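# Put one grinder body into the open carton

## Task

Place a single grinder body inside the carton that stands open, then release it so that no gripper is holding it.

## Robot and tools

ROBOT. Two arms, left_arm and right_arm, each with six revolute joints and a two-finger gripper. Each arm has a wrist camera, cam_left_wrist and cam_right_wrist, both fisheye and 504x504 pixels. Every result contains images from these cameras in that order. While an object is held it may occasionally be tugged, and loose items may get nudged. Nothing may leave the table, whether placed there or knocked off. The arms must not collide with or shove each other.

FRAME. All gripper poses use one shared scene frame. Its origin sits on the tabletop midway between the arms, +z is up, +x extends out over the table, and left_arm is on the +y side. The names left and right refer to the arms, not to image sides. The fingers point along the gripper's +z axis and close along its y axis. The reported end_effector_position (metres) is the point between the finger pads, roughly 1 cm behind the tips. The reported position can be somewhat wrong, especially when an arm is stretched far out.

ROW FORMAT. Every motion command uses a row of 14 plain numbers: 7 for left_arm, then 7 for right_arm, even when only one arm moves. Within each arm's 7 the order is shoulder, elbow, waist, wrist pitch, wrist yaw, wrist roll, then the gripper opening. Follow this order even where a joint list elsewhere is written base-to-gripper. The joint values are absolute target angles in radians, not offsets, read the same way as Joint positions. Stated ranges are: shoulder 0.000 to 3.142, elbow 0.000 to 3.019, waist -2.880 to 2.880, wrist pitch -1.693 to 1.571, wrist yaw -1.571 to 1.571, wrist roll -2.094 to 2.094. Actual ends can differ by up to 0.019 rad. A target more than 0.019 rad beyond a stated end that also lies farther out than the joint's present angle gets the call rejected. A target beyond the true end is clipped to it, and the result may then print "joint sent to its limit". The missing line does not prove there is more room. The opening is an absolute value from -1 (closed) to +1 (fully open, a 0.094 m pad gap).

TOOLS.
execute_actions(actions): a list of up to 15 actions. Each action is a table of 1 to 15 rows, one row per 1/30 s control step. If there are fewer than 15 rows, the final row is held for the remaining steps. Send an empty list to get the current state and images without moving.
move(target, speed, blocking): target is one 14-number row of absolute joint angles plus openings. Every joint is driven in step with the others so all finish together, which makes the gripper trace a curve. speed (rad/s, 0.01 to 2, default 0.5) is the top speed of whichever joint has the longest way to go. A path lasts between 0.5 and 10 s and is cut short at 10 s. The finger values are sent immediately. The move does not slow for obstacles. Faster moves and targets set deeper past a contact give harder hits and pushes. With blocking=false the result comes back after 0.5 s while the arm keeps going. Until a result reports its end, further rows or moves are refused, so call wait or stop first. The result adds a "move:" line giving the outcome (done, off_target, moving, held, fault), limits=held or limits=none, and each arm's joint farthest from its target. After limits=held the arm may suddenly speed up.
wait(seconds): 0 to 10 s. Both arms keep their last command. It returns early if a running move ends.
stop(): brakes a running move. Faster motion needs more room to stop, and the fingers keep moving.
zoom_image(camera, region): a sharper crop of the latest image from cam_left_wrist or cam_right_wrist. region is [x0, y0, x1, y1] in pixels from the top-left corner, at most 504 by 504.
finished_scene(scene): pass the current scene's integer number to end it for good. Only call it once the body is in the carton, released, and settled.

MOTION LIMITS. Each step, a joint's commanded angle is kept within a fixed distance of its measured angle: waist 0.264, shoulder 0.32, elbow 0.276, wrist pitch 0.33, wrist yaw 0.186, wrist roll 0.522 rad. If the targets would move the gripper more than 70 mm from where it is, all of them are scaled back. Because of this, large jumps take several actions, and an unfinished motion may need to be sent again. "Joint targets" shows what the joints are currently being driven to. Resending those values keeps a joint where it is. "joint command not followed" means a clearance check changed or blocked some targets, while the rest of the row still ran.

RESULT LINES. The state line gives each gripper's position and quaternion (wxyz). Joint positions and Joint velocities list each arm's joints in the row order (rad, rad/s), then the pad gap (m). grip_measured is the measured opening on the command scale, with a fixed per-gripper error of about 1 mm. Joint torques are raw drive outputs with offset, scale and noise, so they are not clean load readings. FAULT and MOTOR HOT lines warn of stops or heating.

GRIPPING. To hold an object, command an opening about 0.03 below grip_measured. A smaller margin gives a lighter grip. Pad force tops out around 50 to 62 N and is lower on thin parts. A first touch can spike harder. Holding a load heats the motors. At 100 °C the arm lets go and falls, reported as an OVER-TEMPERATURE FAULT, and warnings begin at 85 °C. Keep holds short.

AVOID. Dropping or slipping the part, slamming into the table or carton, hard pushes, arms striking each other, and knocking anything off the table. Lower the body gently into the carton before opening the fingers, then lift clear.

Each tool is called after "Call:" as name(argument=value, ...) on one line, values as JSON.

## Session

Call:
execute_actions(actions=[])

Scene clock: 0.00 s.
left_arm: end_effector_position=(+0.6445, +0.0552, +0.3023) grip_measured=+1.000 end_effector_quat_wxyz=(+0.689, +0.405, +0.558, -0.224) | right_arm: end_effector_position=(+0.2085, -0.1624, +0.2980) grip_measured=+1.000 end_effector_quat_wxyz=(-0.092, +0.834, -0.543, -0.029)
Joint names: [shoulder, elbow, waist, wrist pitch, wrist yaw, wrist roll]
Joint positions: left_arm=[1.83  1.307 0.103 0.598 0.841 0.258 0.094] | right_arm=[ 0.912  1.093  0.373 -1.634 -0.155 -1.609  0.094]
Joint velocities: left_arm=[-0.005  0.007 -0.015 -0.032  0.007 -0.051  0.   ] | right_arm=[-0.005 -0.022 -0.005 -0.017  0.081  0.066  0.   ]
Joint torques (N m, as the arm reports them, + toward a larger angle): no reading
Joint targets: left_arm=[1.841 1.329 0.103 0.600 0.841 0.258] | right_arm=[0.913 1.115 0.373 -1.633 -0.155 -1.609]

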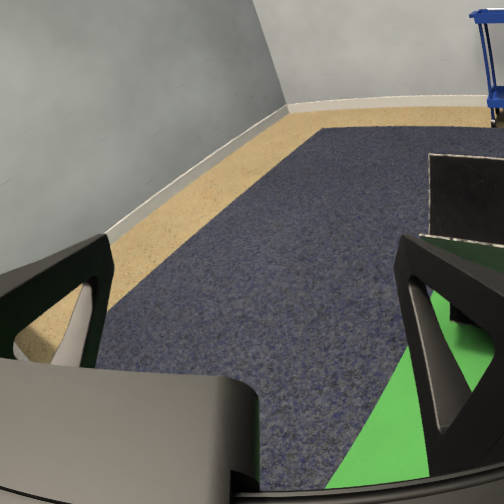

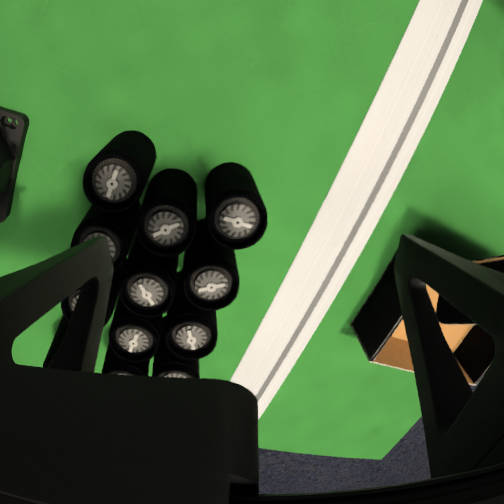

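Call:
move(target=[1.841,1.329,0.103,0.600,0.841,0.258,1, 0.913,1.115,0.373,-1.633,0.0,-1.609,1], speed=0.5)

Scene clock: 52.80 s.
left_arm: end_effector_position=(+0.6445, +0.0552, +0.3023) grip_measured=+1.000 end_effector_quat_wxyz=(+0.689, +0.405, +0.558, -0.224) | right_arm: end_effector_position=(+0.2180, -0.1862, +0.2960) grip_measured=+1.000 end_effector_quat_wxyz=(-0.049, +0.834, -0.548, +0.032)
Joint names: [shoulder, elbow, waist, wrist pitch, wrist yaw, wrist roll]
Joint positions: left_arm=[1.83  1.307 0.103 0.598 0.841 0.258 0.094] | right_arm=[ 0.912  1.093  0.373 -1.634 -0.005 -1.609  0.094]
Joint velocities: left_arm=[-0.005 -0.027 -0.005 -0.002  0.066  0.022  0.   ] | right_arm=[-0.015  0.007 -0.005 -0.002  0.066  0.037  0.   ]
Joint torques (N m, as the arm reports them, + toward a larger angle): left_arm=[-20.04  11.03  -0.81   1.42   0.05   0.02] | right_arm=[-3.25 11.2  -0.59  0.34 -0.03 -0.14]
Joint targets: left_arm=[1.841 1.329 0.103 0.600 0.841 0.258] | right_arm=[0.913 1.115 0.373 -1.633 0.000 -1.609]
move: off_target (left_arm, right_arm); limits=none; left_arm: farthest joint: the elbow, 0.022 radians from its target (0.022 radians at the start); right_arm: farthest joint: the elbow, 0.022 radians from its target (0.022 radians at the start)

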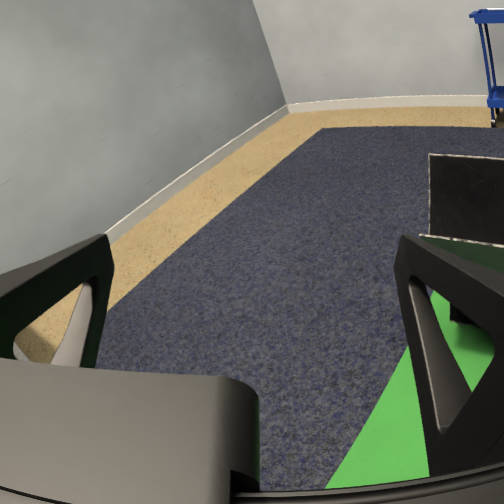

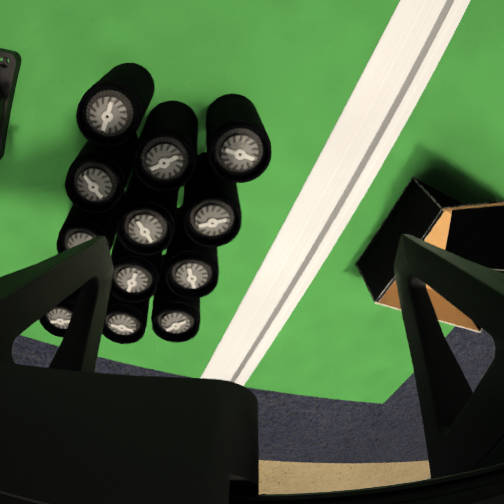

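Call:
move(target=[1.0,1.1,0.4,-0.5,0.3,0.0,1, 0.913,1.115,0.373,-1.1,0.0,0.0,1], speed=1.0)

Scene clock: 78.90 s.
left_arm: end_effector_position=(+0.4303, +0.2908, +0.4471) grip_measured=+1.000 end_effector_quat_wxyz=(+0.572, +0.015, +0.818, -0.068) | right_arm: end_effector_position=(+0.3271, -0.1440, +0.3420) grip_measured=+1.000 end_effector_quat_wxyz=(+0.306, -0.179, +0.933, +0.058)
Joint names: [shoulder, elbow, waist, wrist pitch, wrist yaw, wrist roll]
Joint positions: left_arm=[ 0.988  1.112  0.391 -0.485  0.304  0.013  0.094] | right_arm=[ 0.912  1.093  0.373 -1.117 -0.005 -0.009  0.094]
Joint velocities: left_arm=[-0.015 -0.012  0.005 -0.017  0.007 -0.051  0.   ] | right_arm=[-0.015 -0.002 -0.005 -0.012 -0.022 -0.022  0.   ]
Joint torques (N m, as the arm reports them, + toward a larger angle): left_arm=[-6.17  9.87  0.02  0.98  0.03 -0.07] | right_arm=[-4.18 12.07 -0.56  2.18  0.08 -0.06]
Joint targets: left_arm=[1.000 1.100 0.400 -0.500 0.300 -0.000] | right_arm=[0.913 1.115 0.373 -1.100 -0.000 -0.000]
move: off_target (right_arm); limits=none; left_arm: farthest joint: the wrist pitch, 0.015 radians from its target (1.098 radians at the start); right_arm: farthest joint: the elbow, 0.022 radians from its target (0.022 radians at the start)

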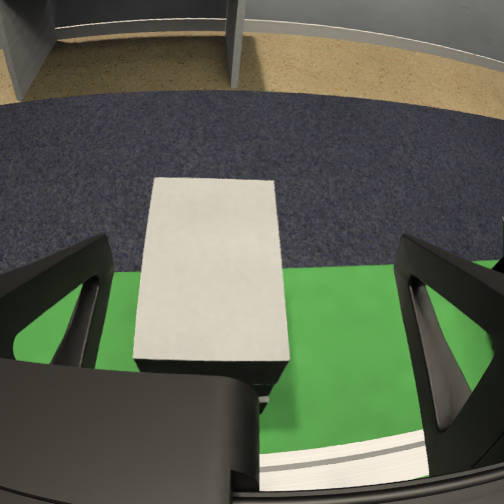

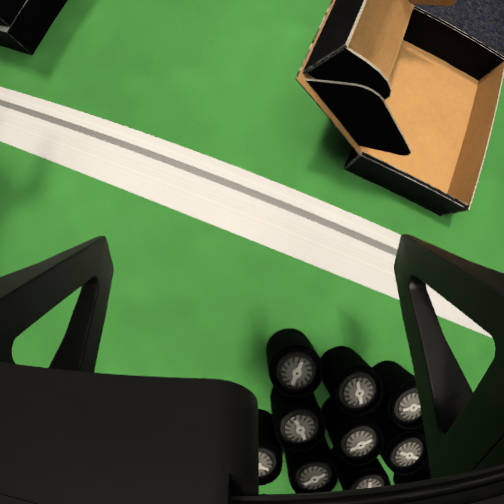

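Call:
zoom_image(camera="cam_right_wrist", region=[230, 300, 450, 504])

Call:
zoom_image(camera="cam_right_wrist", region=[270, 0, 504, 234])

Region (230, 300, 450, 504) of cam_right_wrist's 504x504 image, scaled by 2.291, with more detail than that image has; it fills the top 467 rows of this view, and the rest is white.

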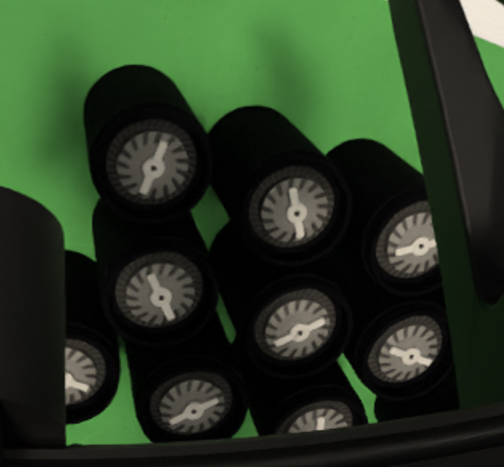

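Region (270, 0, 504, 234) of cam_right_wrist's 504x504 image, scaled by 2.154, with more detail than that image has.

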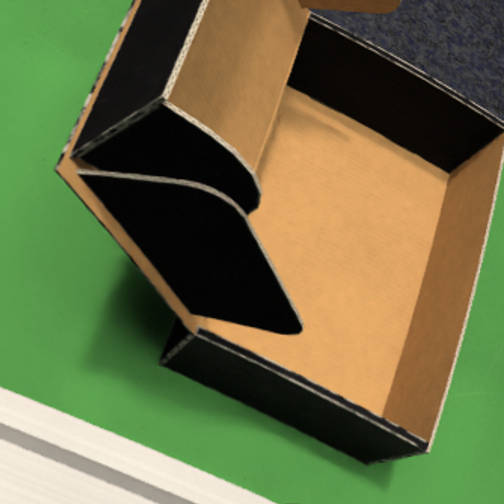

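Call:
move(target=[1.0,1.1,0.4,-0.5,0.3,0.0,1, 0.988,0.899,0.225,-1.462,0.0,-0.857,1], speed=1.0)

Scene clock: 185.50 s.
left_arm: end_effector_position=(+0.4303, +0.2908, +0.4471) grip_measured=+1.000 end_effector_quat_wxyz=(+0.572, +0.015, +0.818, -0.068) | right_arm: end_effector_position=(+0.2367, -0.2167, +0.2063) grip_measured=+1.000 end_effector_quat_wxyz=(+0.020, -0.514, +0.857, -0.004)
Joint names: [shoulder, elbow, waist, wrist pitch, wrist yaw, wrist roll]
Joint positions: left_arm=[ 0.988  1.112  0.391 -0.485  0.304  0.013  0.094] | right_arm=[ 0.978  0.898  0.236 -1.451 -0.005 -0.848  0.094]
Joint velocities: left_arm=[-0.015 -0.002 -0.005  0.007  0.007  0.022  0.   ] | right_arm=[ 0.005 -0.012 -0.015  0.007 -0.022  0.022  0.   ]
Joint torques (N m, as the arm reports them, + toward a larger angle): left_arm=[-5.97  9.79  0.02  0.98  0.03 -0.07] | right_arm=[-3.27  9.54 -1.6  -0.37 -0.02 -0.24]
Joint targets: left_arm=[1.000 1.100 0.400 -0.500 0.300 0.000] | right_arm=[0.988 0.899 0.225 -1.462 0.000 -0.857]
move: done; limits=none; left_arm: farthest joint: the wrist pitch, 0.015 radians from its target (0.015 radians at the start); right_arm: farthest joint: the waist, 0.011 radians from its target (0.148 radians at the start)

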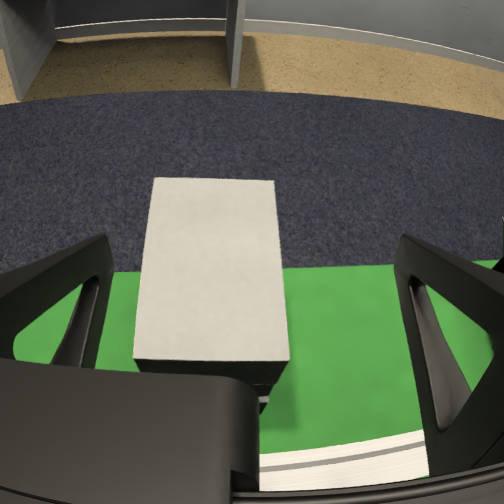

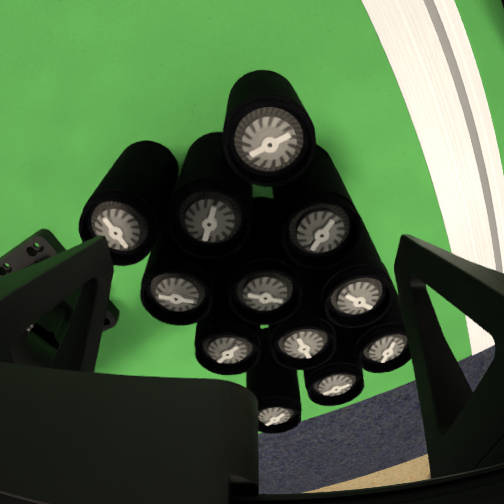

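Call:
move(target=[1.0,1.1,0.4,-0.5,0.3,0.0,1, 1.075,0.738,0.180,-1.235,0.0,-0.895,0.6], speed=0.5)

Scene clock: 229.17 s.
left_arm: end_effector_position=(+0.4303, +0.2908, +0.4471) grip_measured=+1.000 end_effector_quat_wxyz=(+0.572, +0.015, +0.818, -0.068) | right_arm: end_effector_position=(+0.2388, -0.2281, +0.1229) grip_measured=+0.601 end_effector_quat_wxyz=(-0.006, -0.511, +0.859, +0.005)
Joint names: [shoulder, elbow, waist, wrist pitch, wrist yaw, wrist roll]
Joint positions: left_arm=[ 0.988  1.112  0.391 -0.485  0.304  0.013  0.094] | right_arm=[ 1.071  0.733  0.191 -1.247 -0.005 -0.886  0.075]
Joint velocities: left_arm=[ 0.005 -0.002 -0.015  0.007  0.051  0.007  0.   ] | right_arm=[-0.005 -0.022 -0.015  0.012  0.022  0.037  0.   ]
Joint torques (N m, as the arm reports them, + toward a larger angle): left_arm=[-5.96  9.8   0.01  0.98  0.03 -0.07] | right_arm=[-4.46  9.17 -1.58  0.65 -0.03 -0.24]
Joint targets: left_arm=[1.000 1.100 0.400 -0.500 0.300 0.000] | right_arm=[1.075 0.738 0.180 -1.235 -0.000 -0.895]
move: done; limits=none; left_arm: farthest joint: the wrist pitch, 0.015 radians from its target (0.015 radians at the start); right_arm: farthest joint: the wrist pitch, 0.012 radians from its target (0.216 radians at the start)

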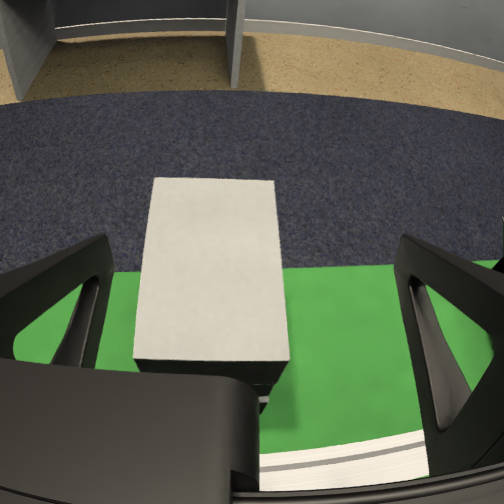

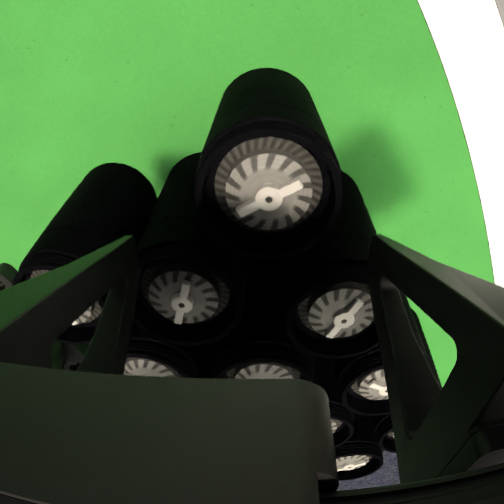

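Call:
move(target=[1.0,1.1,0.4,-0.5,0.3,0.0,1, 1.200,0.617,0.174,-0.975,0.0,-0.895,0.6], speed=0.3)

Scene clock: 242.97 s.
left_arm: end_effector_position=(+0.4303, +0.2908, +0.4471) grip_measured=+1.000 end_effector_quat_wxyz=(+0.572, +0.015, +0.818, -0.068) | right_arm: end_effector_position=(+0.2534, -0.2257, +0.0581) grip_measured=+0.601 end_effector_quat_wxyz=(+0.012, -0.511, +0.860, -0.002)
Joint names: [shoulder, elbow, waist, wrist pitch, wrist yaw, wrist roll]
Joint positions: left_arm=[ 0.988  1.112  0.391 -0.485  0.304  0.013  0.094] | right_arm=[ 1.185  0.624  0.19  -0.987 -0.005 -0.887  0.075]
Joint velocities: left_arm=[-0.015  0.007 -0.015 -0.012  0.007  0.007  0.   ] | right_arm=[-0.005 -0.012 -0.005 -0.002  0.051 -0.022 -0.001]
Joint torques (N m, as the arm reports them, + toward a larger angle): left_arm=[-5.94  9.8   0.02  0.98  0.03 -0.07] | right_arm=[-4.36  7.33 -1.96  0.73 -0.01 -0.23]
Joint targets: left_arm=[1.000 1.100 0.400 -0.500 0.300 0.000] | right_arm=[1.200 0.617 0.174 -0.975 -0.000 -0.895]
move: done; limits=none; left_arm: farthest joint: the wrist pitch, 0.015 radians from its target (0.015 radians at the start); right_arm: farthest joint: the waist, 0.016 radians from its target (0.017 radians at the start)

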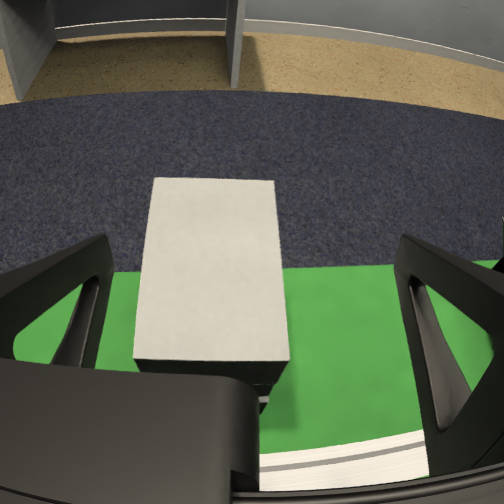

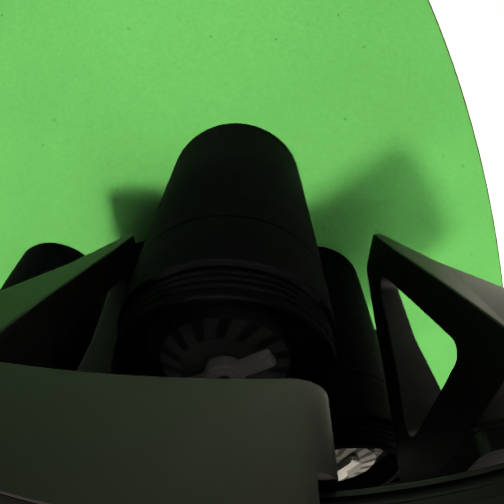

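Call:
move(target=[1.0,1.1,0.4,-0.5,0.3,0.0,1, 1.190,0.624,0.174,-1.035,0.0,-0.895,0.6], speed=0.1)

Scene clock: 252.53 s.
left_arm: end_effector_position=(+0.4303, +0.2908, +0.4471) grip_measured=+1.000 end_effector_quat_wxyz=(+0.572, +0.015, +0.818, -0.068) | right_arm: end_effector_position=(+0.2466, -0.2270, +0.0580) grip_measured=+0.601 end_effector_quat_wxyz=(-0.002, -0.512, +0.859, +0.003)
Joint names: [shoulder, elbow, waist, wrist pitch, wrist yaw, wrist roll]
Joint positions: left_arm=[ 0.988  1.112  0.391 -0.485  0.304  0.013  0.094] | right_arm=[ 1.185  0.624  0.19  -1.015 -0.005 -0.889  0.075]
Joint velocities: left_arm=[-0.015 -0.002  0.005 -0.012  0.066 -0.022  0.   ] | right_arm=[ 0.005  0.002 -0.015  0.012 -0.022 -0.037 -0.   ]
Joint torques (N m, as the arm reports them, + toward a larger angle): left_arm=[-5.98  9.8   0.04  0.98  0.03 -0.07] | right_arm=[-4.99  7.86 -1.93 -0.88 -0.01 -0.22]
Joint targets: left_arm=[1.000 1.100 0.400 -0.500 0.300 0.000] | right_arm=[1.190 0.624 0.174 -1.035 0.000 -0.895]
move: done; limits=none; left_arm: farthest joint: the wrist pitch, 0.015 radians from its target (0.015 radians at the start); right_arm: farthest joint: the wrist pitch, 0.020 radians from its target (0.048 radians at the start)

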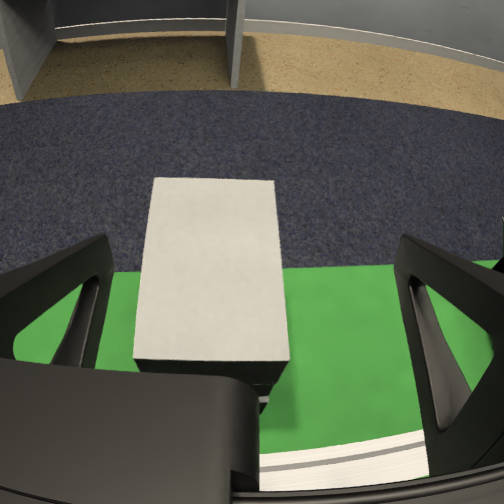

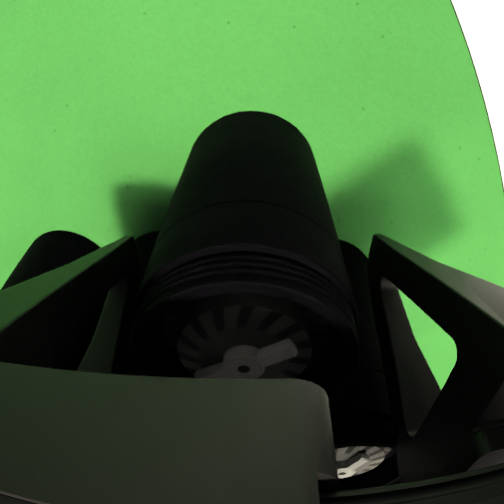

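Call:
execute_actions(actions=[[[1.0,1.1,0.4,-0.5,0.3,0.0,1, 1.190,0.624,0.185,-1.02,0.0,-0.895,0.25]],[[1.0,1.1,0.4,-0.5,0.3,0.0,1, 1.190,0.624,0.185,-1.02,0.0,-0.895,0.0]]])

Scene clock: 260.27 s.
left_arm: end_effector_position=(+0.4303, +0.2908, +0.4471) grip_measured=+1.000 end_effector_quat_wxyz=(+0.572, +0.015, +0.818, -0.068) | right_arm: end_effector_position=(+0.2466, -0.2270, +0.0580) grip_measured=+0.038 end_effector_quat_wxyz=(-0.002, -0.513, +0.858, +0.003)
Joint names: [shoulder, elbow, waist, wrist pitch, wrist yaw, wrist roll]
Joint positions: left_arm=[ 0.988  1.112  0.391 -0.485  0.304  0.013  0.094] | right_arm=[ 1.185  0.624  0.19  -1.015 -0.005 -0.891  0.049]
Joint velocities: left_arm=[-0.005 -0.007 -0.015 -0.022 -0.037  0.022  0.   ] | right_arm=[-0.005  0.012 -0.024 -0.007 -0.051  0.007  0.001]
Joint torques (N m, as the arm reports them, + toward a larger angle): left_arm=[-5.98  9.8   0.02  0.98  0.03 -0.07] | right_arm=[-5.03  7.85 -0.91 -0.16 -0.03 -0.19]
Joint targets: left_arm=[1.000 1.100 0.400 -0.500 0.300 -0.000] | right_arm=[1.190 0.624 0.185 -1.020 -0.000 -0.895]

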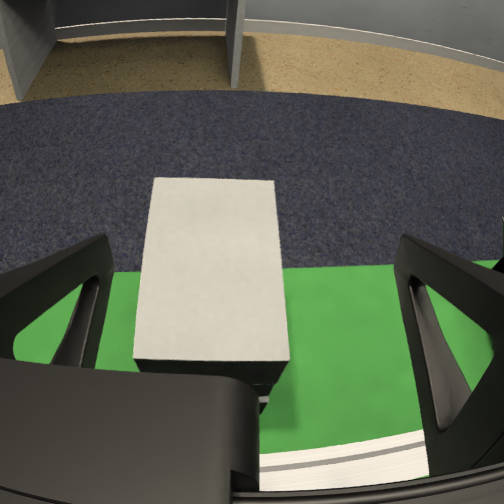

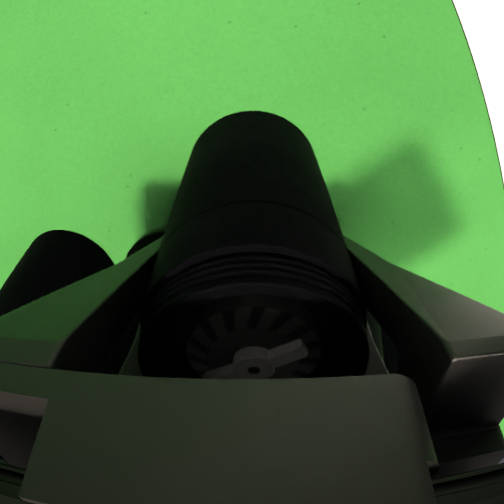

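Call:
move(target=[1.0,1.1,0.4,-0.5,0.3,0.0,1, 1.20,0.72,0.19,-1.09,0.0,-0.895,0.0], speed=0.25)

Call:
move(target=[1.0,1.1,0.4,-0.5,0.3,0.0,1, 1.760,1.20,0.41,-0.99,0.0,0.01,0.0], speed=0.6)

Scene clock: 339.43 s.
left_arm: end_effector_position=(+0.4303, +0.2908, +0.4471) grip_measured=+1.000 end_effector_quat_wxyz=(+0.572, +0.015, +0.818, -0.068) | right_arm: end_effector_position=(+0.2532, -0.2258, +0.0732) grip_measured=+0.038 end_effector_quat_wxyz=(-0.010, -0.513, +0.858, +0.006)
Joint names: [shoulder, elbow, waist, wrist pitch, wrist yaw, wrist roll]
Joint positions: left_arm=[ 0.988  1.112  0.391 -0.485  0.304  0.013  0.094] | right_arm=[ 1.191  0.675  0.19  -1.078 -0.005 -0.892  0.049]
Joint velocities: left_arm=[-0.005  0.002 -0.005 -0.012  0.007 -0.081  0.   ] | right_arm=[-0.005  0.002 -0.005  0.007  0.051 -0.007 -0.   ]
Joint torques (N m, as the arm reports them, + toward a larger angle): left_arm=[-5.93  9.81  0.02  0.98  0.03 -0.07] | right_arm=[-4.9  11.63 -0.57 -0.57 -0.03 -0.19]
Joint targets: left_arm=[1.000 1.100 0.400 -0.500 0.300 0.000] | right_arm=[1.200 0.720 0.190 -1.090 -0.000 -0.895]
move: off_target (right_arm); limits=none; left_arm: farthest joint: the wrist pitch, 0.015 radians from its target (0.015 radians at the start); right_arm: farthest joint: the elbow, 0.045 radians from its target (0.096 radians at the start)

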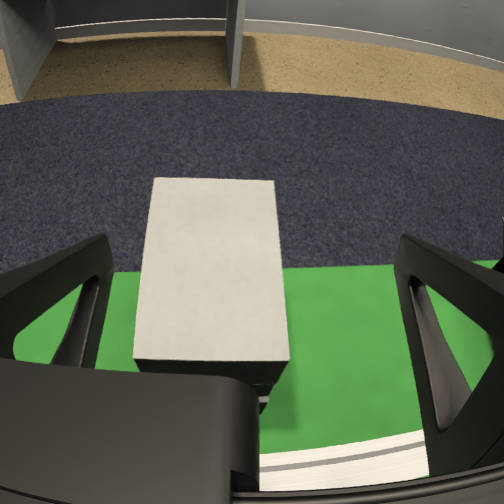

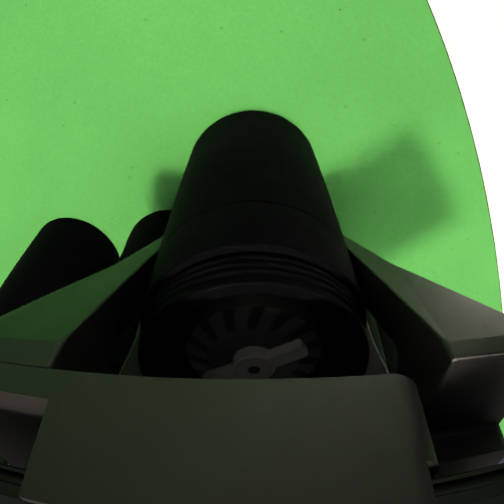

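Scene clock: 341.70 s.
left_arm: end_effector_position=(+0.4303, +0.2908, +0.4471) grip_measured=+1.000 end_effector_quat_wxyz=(+0.572, +0.015, +0.818, -0.068) | right_arm: end_effector_position=(+0.4243, -0.0944, +0.0473) grip_measured=+0.040 end_effector_quat_wxyz=(+0.003, -0.200, +0.980, -0.002)
Joint names: [shoulder, elbow, waist, wrist pitch, wrist yaw, wrist roll]
Joint positions: left_arm=[ 0.988  1.112  0.391 -0.485  0.304  0.013  0.094] | right_arm=[ 1.727  1.174  0.401 -1.013  0.005 -0.006  0.049]
Joint velocities: left_arm=[-0.015 -0.007 -0.005  0.007 -0.007 -0.11   0.   ] | right_arm=[-0.005  0.007 -0.005 -0.012 -0.022 -0.037 -0.001]
Joint torques (N m, as the arm reports them, + toward a larger angle): left_arm=[-5.95  9.8  -0.01  0.98  0.03 -0.07] | right_arm=[-10.65  10.02   0.25   1.23  -0.36  -0.02]
Joint targets: left_arm=[1.000 1.100 0.400 -0.500 0.300 -0.000] | right_arm=[1.760 1.200 0.410 -0.990 -0.000 0.010]
move: off_target (right_arm); limits=none; left_arm: farthest joint: the wrist pitch, 0.015 radians from its target (0.015 radians at the start); right_arm: farthest joint: the shoulder, 0.033 radians from its target (0.569 radians at the start)

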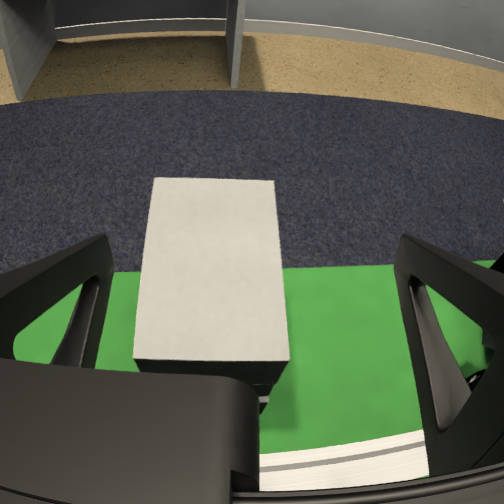

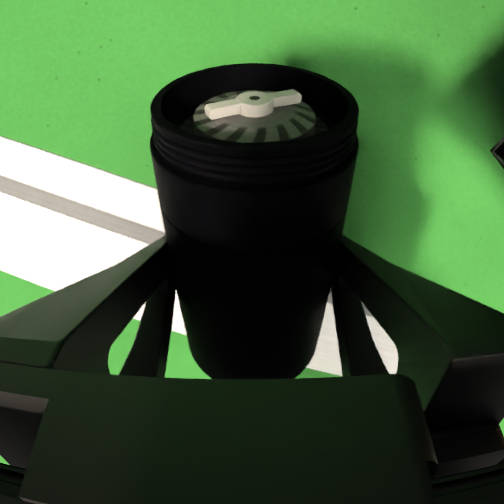

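Call:
move(target=[1.0,1.1,0.4,-0.5,0.3,0.0,1, 1.63,1.215,0.41,-1.13,0.0,0.0,0.0], speed=0.3)

Call:
move(target=[1.0,1.1,0.4,-0.5,0.3,0.0,1, 1.435,1.30,0.0,-1.40,0.0,0.0,0.0], speed=0.5)

Scene clock: 372.27 s.
left_arm: end_effector_position=(+0.4303, +0.2908, +0.4471) grip_measured=+1.000 end_effector_quat_wxyz=(+0.572, +0.015, +0.818, -0.068) | right_arm: end_effector_position=(+0.4053, -0.1024, +0.0860) grip_measured=+0.040 end_effector_quat_wxyz=(-0.007, -0.200, +0.980, -0.004)
Joint names: [shoulder, elbow, waist, wrist pitch, wrist yaw, wrist roll]
Joint positions: left_arm=[ 0.988  1.112  0.391 -0.485  0.304  0.013  0.094] | right_arm=[ 1.64   1.174  0.401 -1.12   0.005 -0.006  0.049]
Joint velocities: left_arm=[ 0.005 -0.017 -0.005  0.002  0.007  0.051  0.   ] | right_arm=[-0.005 -0.017 -0.015  0.032 -0.022  0.007 -0.001]
Joint torques (N m, as the arm reports them, + toward a larger angle): left_arm=[-5.97  9.8   0.03  0.98  0.03 -0.07] | right_arm=[-13.09  11.57   0.27  -0.43  -0.34  -0.09]
Joint targets: left_arm=[1.000 1.100 0.400 -0.500 0.300 0.000] | right_arm=[1.630 1.215 0.410 -1.130 0.000 0.000]
move: off_target (right_arm); limits=none; left_arm: farthest joint: the wrist pitch, 0.015 radians from its target (0.015 radians at the start); right_arm: farthest joint: the elbow, 0.041 radians from its target (0.041 radians at the start)

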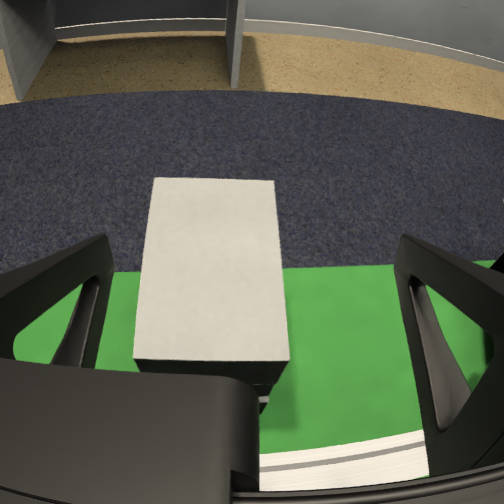

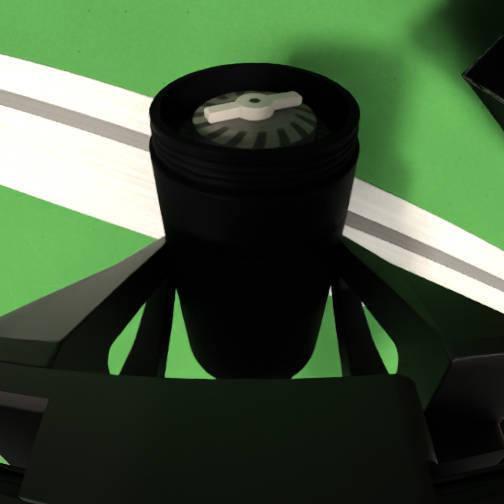

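Scene clock: 373.53 s.
left_arm: end_effector_position=(+0.4303, +0.2908, +0.4471) grip_measured=+1.000 end_effector_quat_wxyz=(+0.572, +0.015, +0.818, -0.068) | right_arm: end_effector_position=(+0.3992, -0.2813, +0.1944) grip_measured=+0.039 end_effector_quat_wxyz=(-0.008, +0.002, +1.000, -0.002)
Joint names: [shoulder, elbow, waist, wrist pitch, wrist yaw, wrist roll]
Joint positions: left_arm=[ 0.988  1.112  0.391 -0.485  0.304  0.013  0.094] | right_arm=[ 1.445  1.249 -0.006 -1.39   0.004 -0.006  0.049]
Joint velocities: left_arm=[ 0.005  0.007 -0.005  0.007 -0.037 -0.007  0.   ] | right_arm=[-0.005 -0.007 -0.024 -0.002  0.051  0.095  0.001]
Joint torques (N m, as the arm reports them, + toward a larger angle): left_arm=[-5.93  9.8   0.02  0.98  0.03 -0.07] | right_arm=[-11.02  13.26  -0.04  -0.41  -0.3   -0.09]
Joint targets: left_arm=[1.000 1.100 0.400 -0.500 0.300 -0.000] | right_arm=[1.435 1.300 0.000 -1.400 -0.000 -0.000]
move: off_target (right_arm); limits=none; left_arm: farthest joint: the wrist pitch, 0.015 radians from its target (0.015 radians at the start); right_arm: farthest joint: the elbow, 0.051 radians from its target (0.126 radians at the start)

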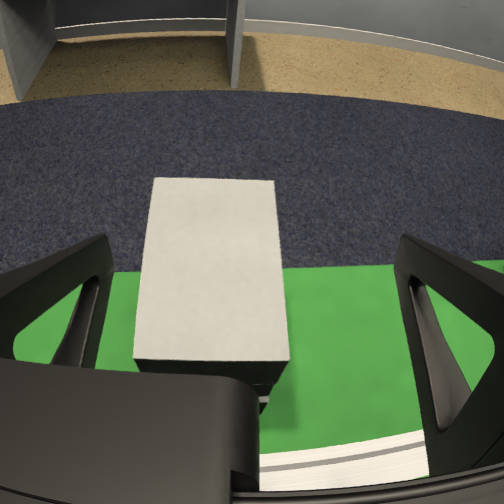

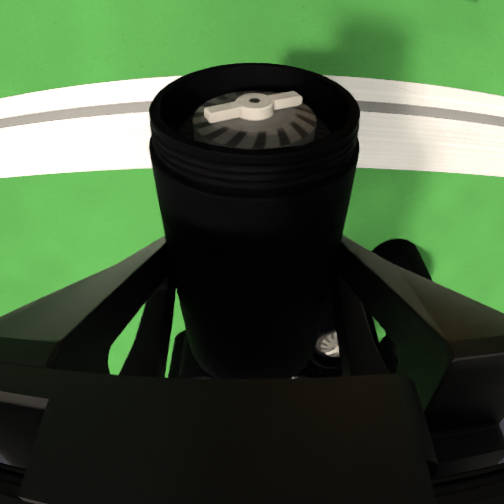

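Call:
move(target=[1.0,1.1,0.4,-0.5,0.3,0.0,1, 1.435,1.40,0.0,-0.99,0.0,0.0,0.0], speed=0.5)

Scene clock: 382.20 s.
left_arm: end_effector_position=(+0.4303, +0.2908, +0.4471) grip_measured=+1.000 end_effector_quat_wxyz=(+0.572, +0.015, +0.818, -0.068) | right_arm: end_effector_position=(+0.5174, -0.2824, +0.2556) grip_measured=+0.039 end_effector_quat_wxyz=(+0.228, +0.002, +0.974, -0.004)
Joint names: [shoulder, elbow, waist, wrist pitch, wrist yaw, wrist roll]
Joint positions: left_arm=[ 0.988  1.112  0.391 -0.485  0.304  0.013  0.094] | right_arm=[ 1.445  1.344 -0.006 -1.01   0.004 -0.006  0.049]
Joint velocities: left_arm=[ 0.005  0.012 -0.015 -0.012 -0.007  0.022  0.   ] | right_arm=[-0.015  0.012 -0.015 -0.007  0.051  0.007 -0.002]
Joint torques (N m, as the arm reports them, + toward a larger angle): left_arm=[-5.96  9.8   0.03  0.98  0.03 -0.07] | right_arm=[-12.21  14.56  -0.05   2.02  -0.29  -0.09]
Joint targets: left_arm=[1.000 1.100 0.400 -0.500 0.300 0.000] | right_arm=[1.435 1.400 0.000 -0.990 0.000 0.000]
move: off_target (right_arm); limits=none; left_arm: farthest joint: the wrist pitch, 0.015 radians from its target (0.015 radians at the start); right_arm: farthest joint: the elbow, 0.056 radians from its target (0.151 radians at the start)

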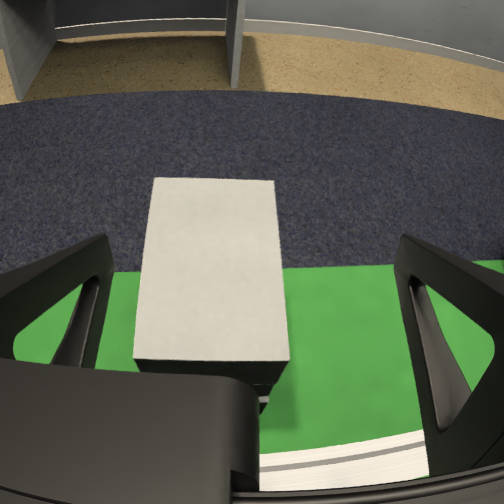

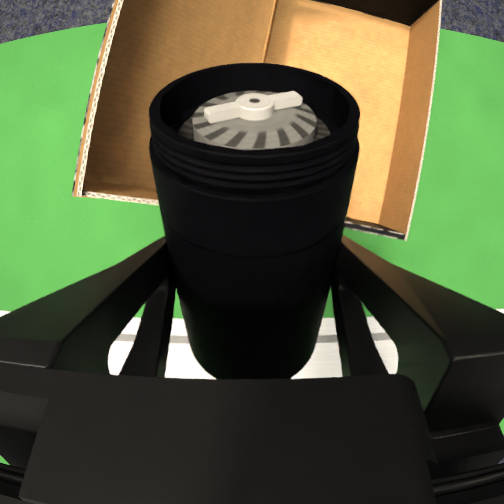

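Call:
move(target=[1.0,1.1,0.4,-0.5,0.3,0.0,1, 1.745,1.66,-0.147,-1.16,0.0,0.05,0.0], speed=0.5)

Scene clock: 418.47 s.
left_arm: end_effector_position=(+0.4303, +0.2908, +0.4471) grip_measured=+1.000 end_effector_quat_wxyz=(+0.572, +0.015, +0.818, -0.068) | right_arm: end_effector_position=(+0.5775, -0.3671, +0.1995) grip_measured=+0.039 end_effector_quat_wxyz=(+0.135, +0.095, +0.986, -0.009)
Joint names: [shoulder, elbow, waist, wrist pitch, wrist yaw, wrist roll]
Joint positions: left_arm=[ 0.988  1.112  0.391 -0.485  0.304  0.013  0.094] | right_arm=[ 1.743  1.597 -0.147 -1.152  0.004  0.042  0.049]
Joint velocities: left_arm=[-0.024  0.017 -0.005  0.002 -0.051  0.022  0.   ] | right_arm=[ 0.005  0.007 -0.005 -0.007  0.051 -0.007  0.001]
Joint torques (N m, as the arm reports them, + toward a larger angle): left_arm=[-5.98  9.8  -0.01  0.98  0.03 -0.07] | right_arm=[-15.05  14.66  -0.44   0.28  -0.29  -0.07]
Joint targets: left_arm=[1.000 1.100 0.400 -0.500 0.300 0.000] | right_arm=[1.745 1.660 -0.147 -1.160 0.000 0.050]
move: off_target (right_arm); limits=none; left_arm: farthest joint: the wrist pitch, 0.015 radians from its target (0.015 radians at the start); right_arm: farthest joint: the elbow, 0.063 radians from its target (0.316 radians at the start)

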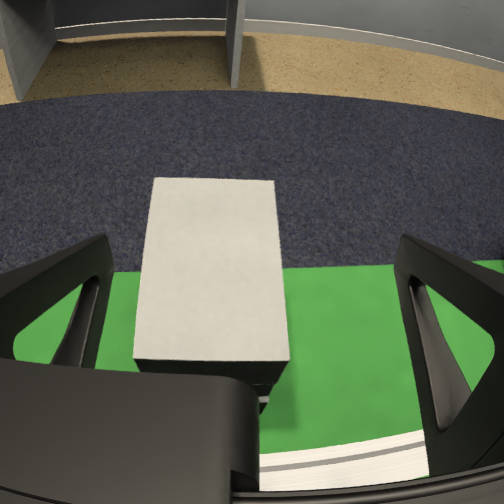

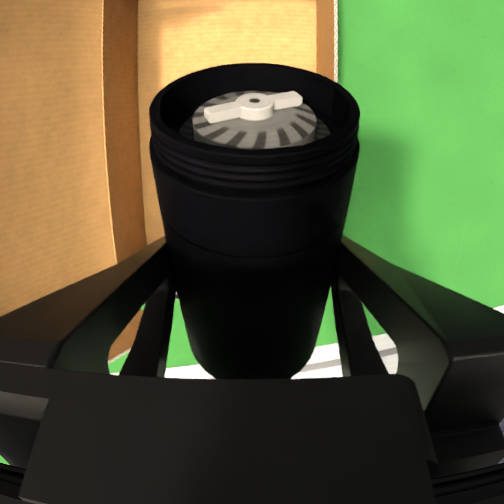

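Call:
move(target=[1.0,1.1,0.4,-0.5,0.3,0.0,1, 2.172,2.10,-0.111,-1.615,0.0,0.075,0.0], speed=0.5)

Scene clock: 434.13 s.
left_arm: end_effector_position=(+0.4303, +0.2908, +0.4471) grip_measured=+1.000 end_effector_quat_wxyz=(+0.572, +0.015, +0.818, -0.068) | right_arm: end_effector_position=(+0.6127, -0.3564, +0.1137) grip_measured=+0.039 end_effector_quat_wxyz=(-0.080, +0.095, +0.992, +0.000)
Joint names: [shoulder, elbow, waist, wrist pitch, wrist yaw, wrist roll]
Joint positions: left_arm=[ 0.988  1.112  0.391 -0.485  0.304  0.013  0.094] | right_arm=[ 2.17   2.042 -0.122 -1.603  0.004  0.066  0.049]
Joint velocities: left_arm=[-0.015 -0.007 -0.015 -0.017 -0.022 -0.066  0.   ] | right_arm=[ 0.005 -0.012 -0.015 -0.012 -0.007 -0.022  0.   ]
Joint torques (N m, as the arm reports them, + toward a larger angle): left_arm=[-5.96  9.81  0.02  0.98  0.03 -0.07] | right_arm=[-19.23  13.55   0.31  -0.83  -0.28  -0.08]
Joint targets: left_arm=[1.000 1.100 0.400 -0.500 0.300 0.000] | right_arm=[2.172 2.100 -0.111 -1.615 -0.000 0.075]
move: off_target (right_arm); limits=none; left_arm: farthest joint: the wrist pitch, 0.015 radians from its target (0.015 radians at the start); right_arm: farthest joint: the elbow, 0.058 radians from its target (0.503 radians at the start)

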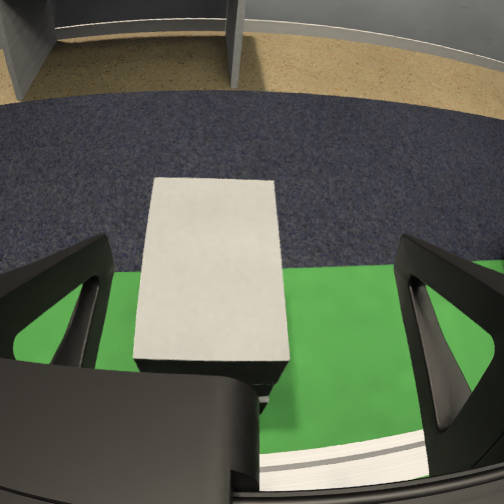

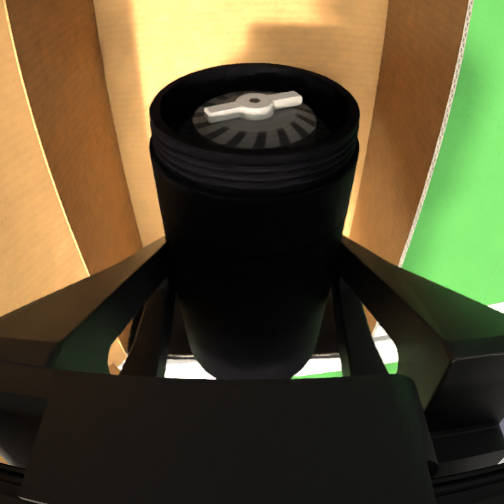

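Call:
move(target=[1.0,1.1,0.4,-0.5,0.3,0.0,1, 2.215,1.945,-0.105,-1.445,0.0,0.075,0.0], speed=0.2)

Scene clock: 442.50 s.
left_arm: end_effector_position=(+0.4303, +0.2908, +0.4471) grip_measured=+1.000 end_effector_quat_wxyz=(+0.572, +0.015, +0.818, -0.068) | right_arm: end_effector_position=(+0.6132, -0.3538, +0.0494) grip_measured=+0.039 end_effector_quat_wxyz=(-0.078, +0.094, +0.993, +0.000)
Joint names: [shoulder, elbow, waist, wrist pitch, wrist yaw, wrist roll]
Joint positions: left_arm=[ 0.988  1.112  0.391 -0.485  0.304  0.013  0.094] | right_arm=[ 2.207  1.936 -0.117 -1.455  0.004  0.067  0.049]
Joint velocities: left_arm=[-0.005 -0.017  0.005  0.002 -0.007 -0.051  0.   ] | right_arm=[-0.005 -0.002  0.005  0.007 -0.022 -0.022 -0.   ]
Joint torques (N m, as the arm reports them, + toward a larger angle): left_arm=[-5.96  9.8   0.02  0.97  0.03 -0.07] | right_arm=[-19.09   9.52   0.89   0.21  -0.28  -0.07]
Joint targets: left_arm=[1.000 1.100 0.400 -0.500 0.300 0.000] | right_arm=[2.215 1.945 -0.105 -1.445 -0.000 0.075]
move: done; limits=none; left_arm: farthest joint: the wrist pitch, 0.015 radians from its target (0.015 radians at the start); right_arm: farthest joint: the waist, 0.012 radians from its target (0.017 radians at the start)

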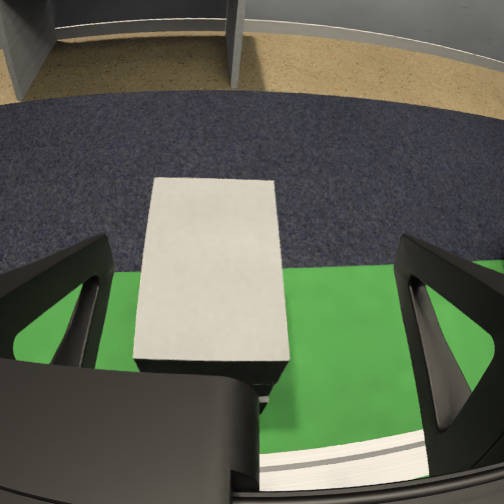

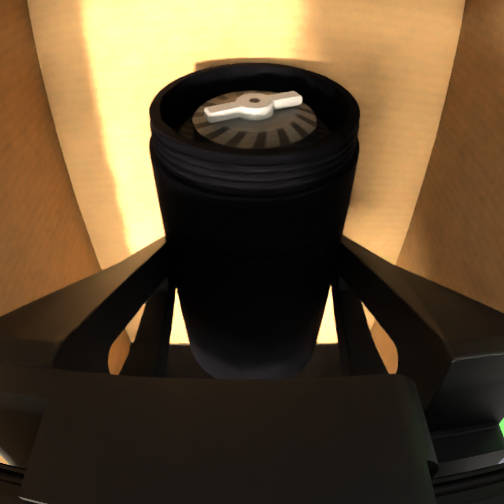

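Call:
move(target=[1.0,1.1,0.4,-0.5,0.3,0.0,1, 2.215,1.925,-0.105,-1.435,0.0,0.075,0.0], speed=0.05)

Scene clock: 451.23 s.
left_arm: end_effector_position=(+0.4303, +0.2908, +0.4471) grip_measured=+1.000 end_effector_quat_wxyz=(+0.572, +0.015, +0.818, -0.068) | right_arm: end_effector_position=(+0.6106, -0.3535, +0.0461) grip_measured=+0.039 end_effector_quat_wxyz=(-0.081, +0.094, +0.992, +0.000)
Joint names: [shoulder, elbow, waist, wrist pitch, wrist yaw, wrist roll]
Joint positions: left_arm=[ 0.988  1.112  0.391 -0.485  0.304  0.013  0.094] | right_arm=[ 2.207  1.926 -0.117 -1.452  0.004  0.067  0.049]
Joint velocities: left_arm=[-0.005  0.007 -0.015 -0.012 -0.037 -0.051  0.   ] | right_arm=[-0.005  0.007 -0.005 -0.007 -0.066 -0.022  0.   ]
Joint torques (N m, as the arm reports them, + toward a larger angle): left_arm=[-5.96  9.8   0.06  0.97  0.03 -0.07] | right_arm=[-19.03   8.57   0.56   0.57  -0.28  -0.07]
Joint targets: left_arm=[1.000 1.100 0.400 -0.500 0.300 0.000] | right_arm=[2.215 1.925 -0.105 -1.435 0.000 0.075]
move: done; limits=none; left_arm: farthest joint: the wrist pitch, 0.015 radians from its target (0.015 radians at the start); right_arm: farthest joint: the wrist pitch, 0.017 radians from its target (0.020 radians at the start)

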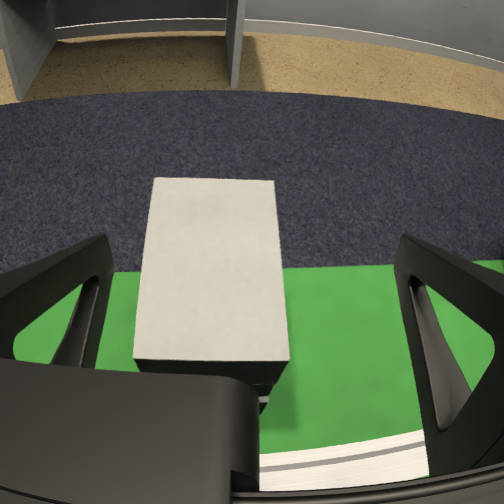

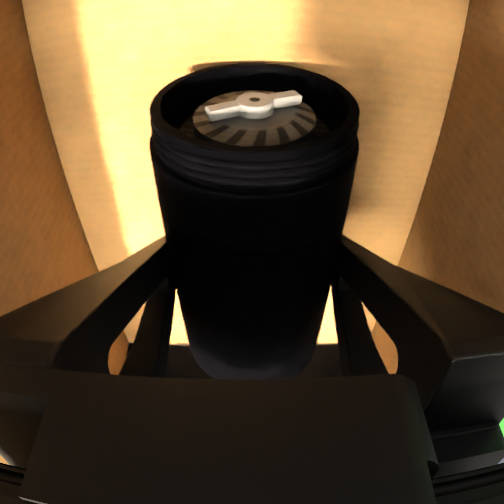

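Call:
move(target=[1.0,1.1,0.4,-0.5,0.3,0.0,1, 2.222,1.90,-0.105,-1.42,0.0,0.075,0.02], speed=0.05)

Scene clock: 456.43 s.
left_arm: end_effector_position=(+0.4303, +0.2908, +0.4471) grip_measured=+1.000 end_effector_quat_wxyz=(+0.572, +0.015, +0.818, -0.068) | right_arm: end_effector_position=(+0.6104, -0.3534, +0.0446) grip_measured=+0.039 end_effector_quat_wxyz=(-0.079, +0.094, +0.992, +0.000)
Joint names: [shoulder, elbow, waist, wrist pitch, wrist yaw, wrist roll]
Joint positions: left_arm=[ 0.988  1.112  0.391 -0.485  0.304  0.013  0.094] | right_arm=[ 2.205  1.918 -0.117 -1.443  0.004  0.067  0.049]
Joint velocities: left_arm=[-0.005 -0.017  0.005 -0.017 -0.051 -0.037  0.   ] | right_arm=[-0.015  0.007 -0.005 -0.012  0.007 -0.081  0.001]
Joint torques (N m, as the arm reports them, + toward a larger angle): left_arm=[-5.95  9.8   0.02  0.98  0.03 -0.07] | right_arm=[-18.33   7.23   0.53   0.85  -0.28  -0.07]
Joint targets: left_arm=[1.000 1.100 0.400 -0.500 0.300 -0.000] | right_arm=[2.222 1.900 -0.105 -1.420 -0.000 0.075]
move: off_target (right_arm); limits=none; left_arm: farthest joint: the wrist pitch, 0.015 radians from its target (0.015 radians at the start); right_arm: farthest joint: the wrist pitch, 0.023 radians from its target (0.032 radians at the start)

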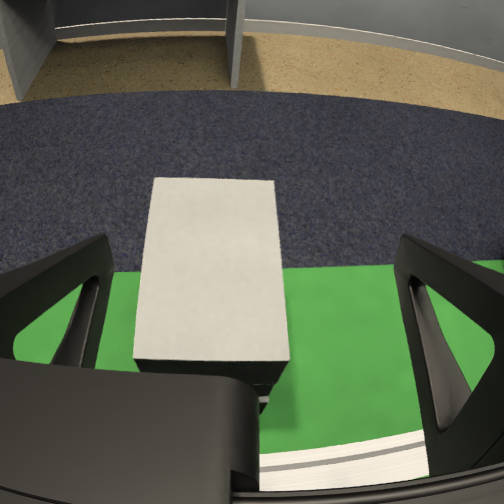

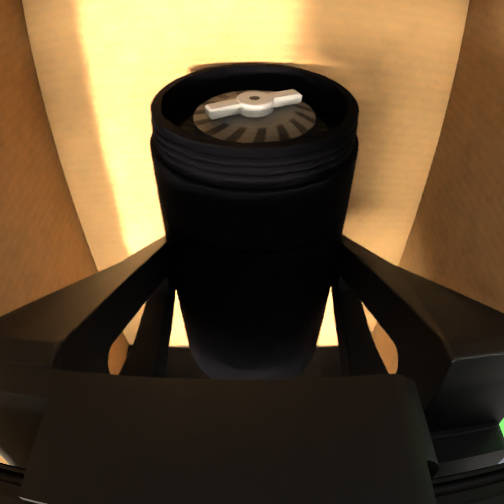

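Call:
execute_actions(actions=[[[1.0,1.1,0.4,-0.5,0.3,0.0,1, 2.207,1.935,-0.112,-1.443,0.0,0.07,0.06]],[[1.0,1.1,0.4,-0.5,0.3,0.0,1, 2.207,1.935,-0.112,-1.443,0.0,0.07,0.4]]])

Scene clock: 463.13 s.
left_arm: end_effector_position=(+0.4303, +0.2908, +0.4471) grip_measured=+1.000 end_effector_quat_wxyz=(+0.572, +0.015, +0.818, -0.068) | right_arm: end_effector_position=(+0.6105, -0.3535, +0.0453) grip_measured=+0.399 end_effector_quat_wxyz=(-0.079, +0.094, +0.993, +0.000)
Joint names: [shoulder, elbow, waist, wrist pitch, wrist yaw, wrist roll]
Joint positions: left_arm=[ 0.988  1.112  0.391 -0.485  0.304  0.013  0.094] | right_arm=[ 2.204  1.918 -0.117 -1.443  0.004  0.067  0.066]
Joint velocities: left_arm=[-0.005  0.002 -0.024 -0.007 -0.007  0.022  0.   ] | right_arm=[-0.015 -0.002 -0.005  0.002 -0.037  0.037  0.   ]
Joint torques (N m, as the arm reports them, + toward a larger angle): left_arm=[-5.99  9.8   0.05  0.98  0.03 -0.07] | right_arm=[-19.03   9.97  -0.04  -0.26  -0.28  -0.12]
Joint targets: left_arm=[1.000 1.100 0.400 -0.500 0.300 0.000] | right_arm=[2.207 1.935 -0.112 -1.443 0.000 0.070]

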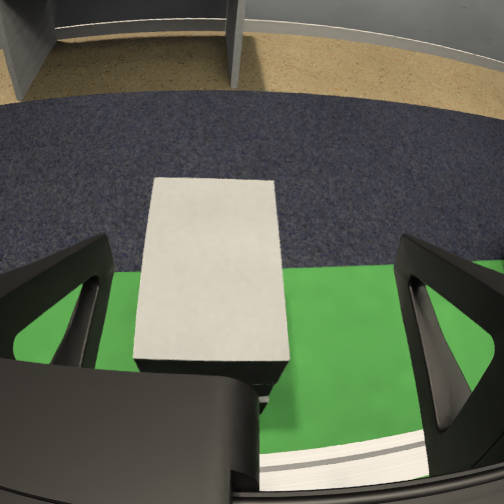

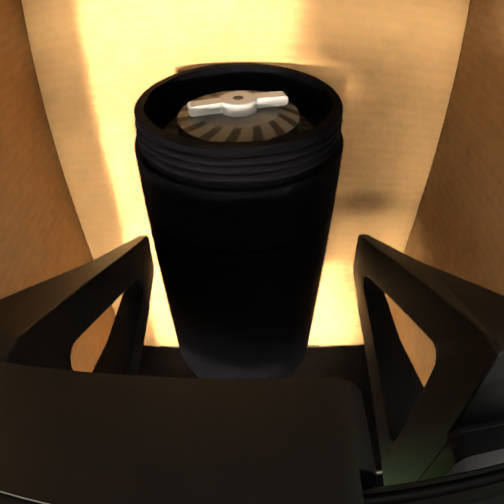

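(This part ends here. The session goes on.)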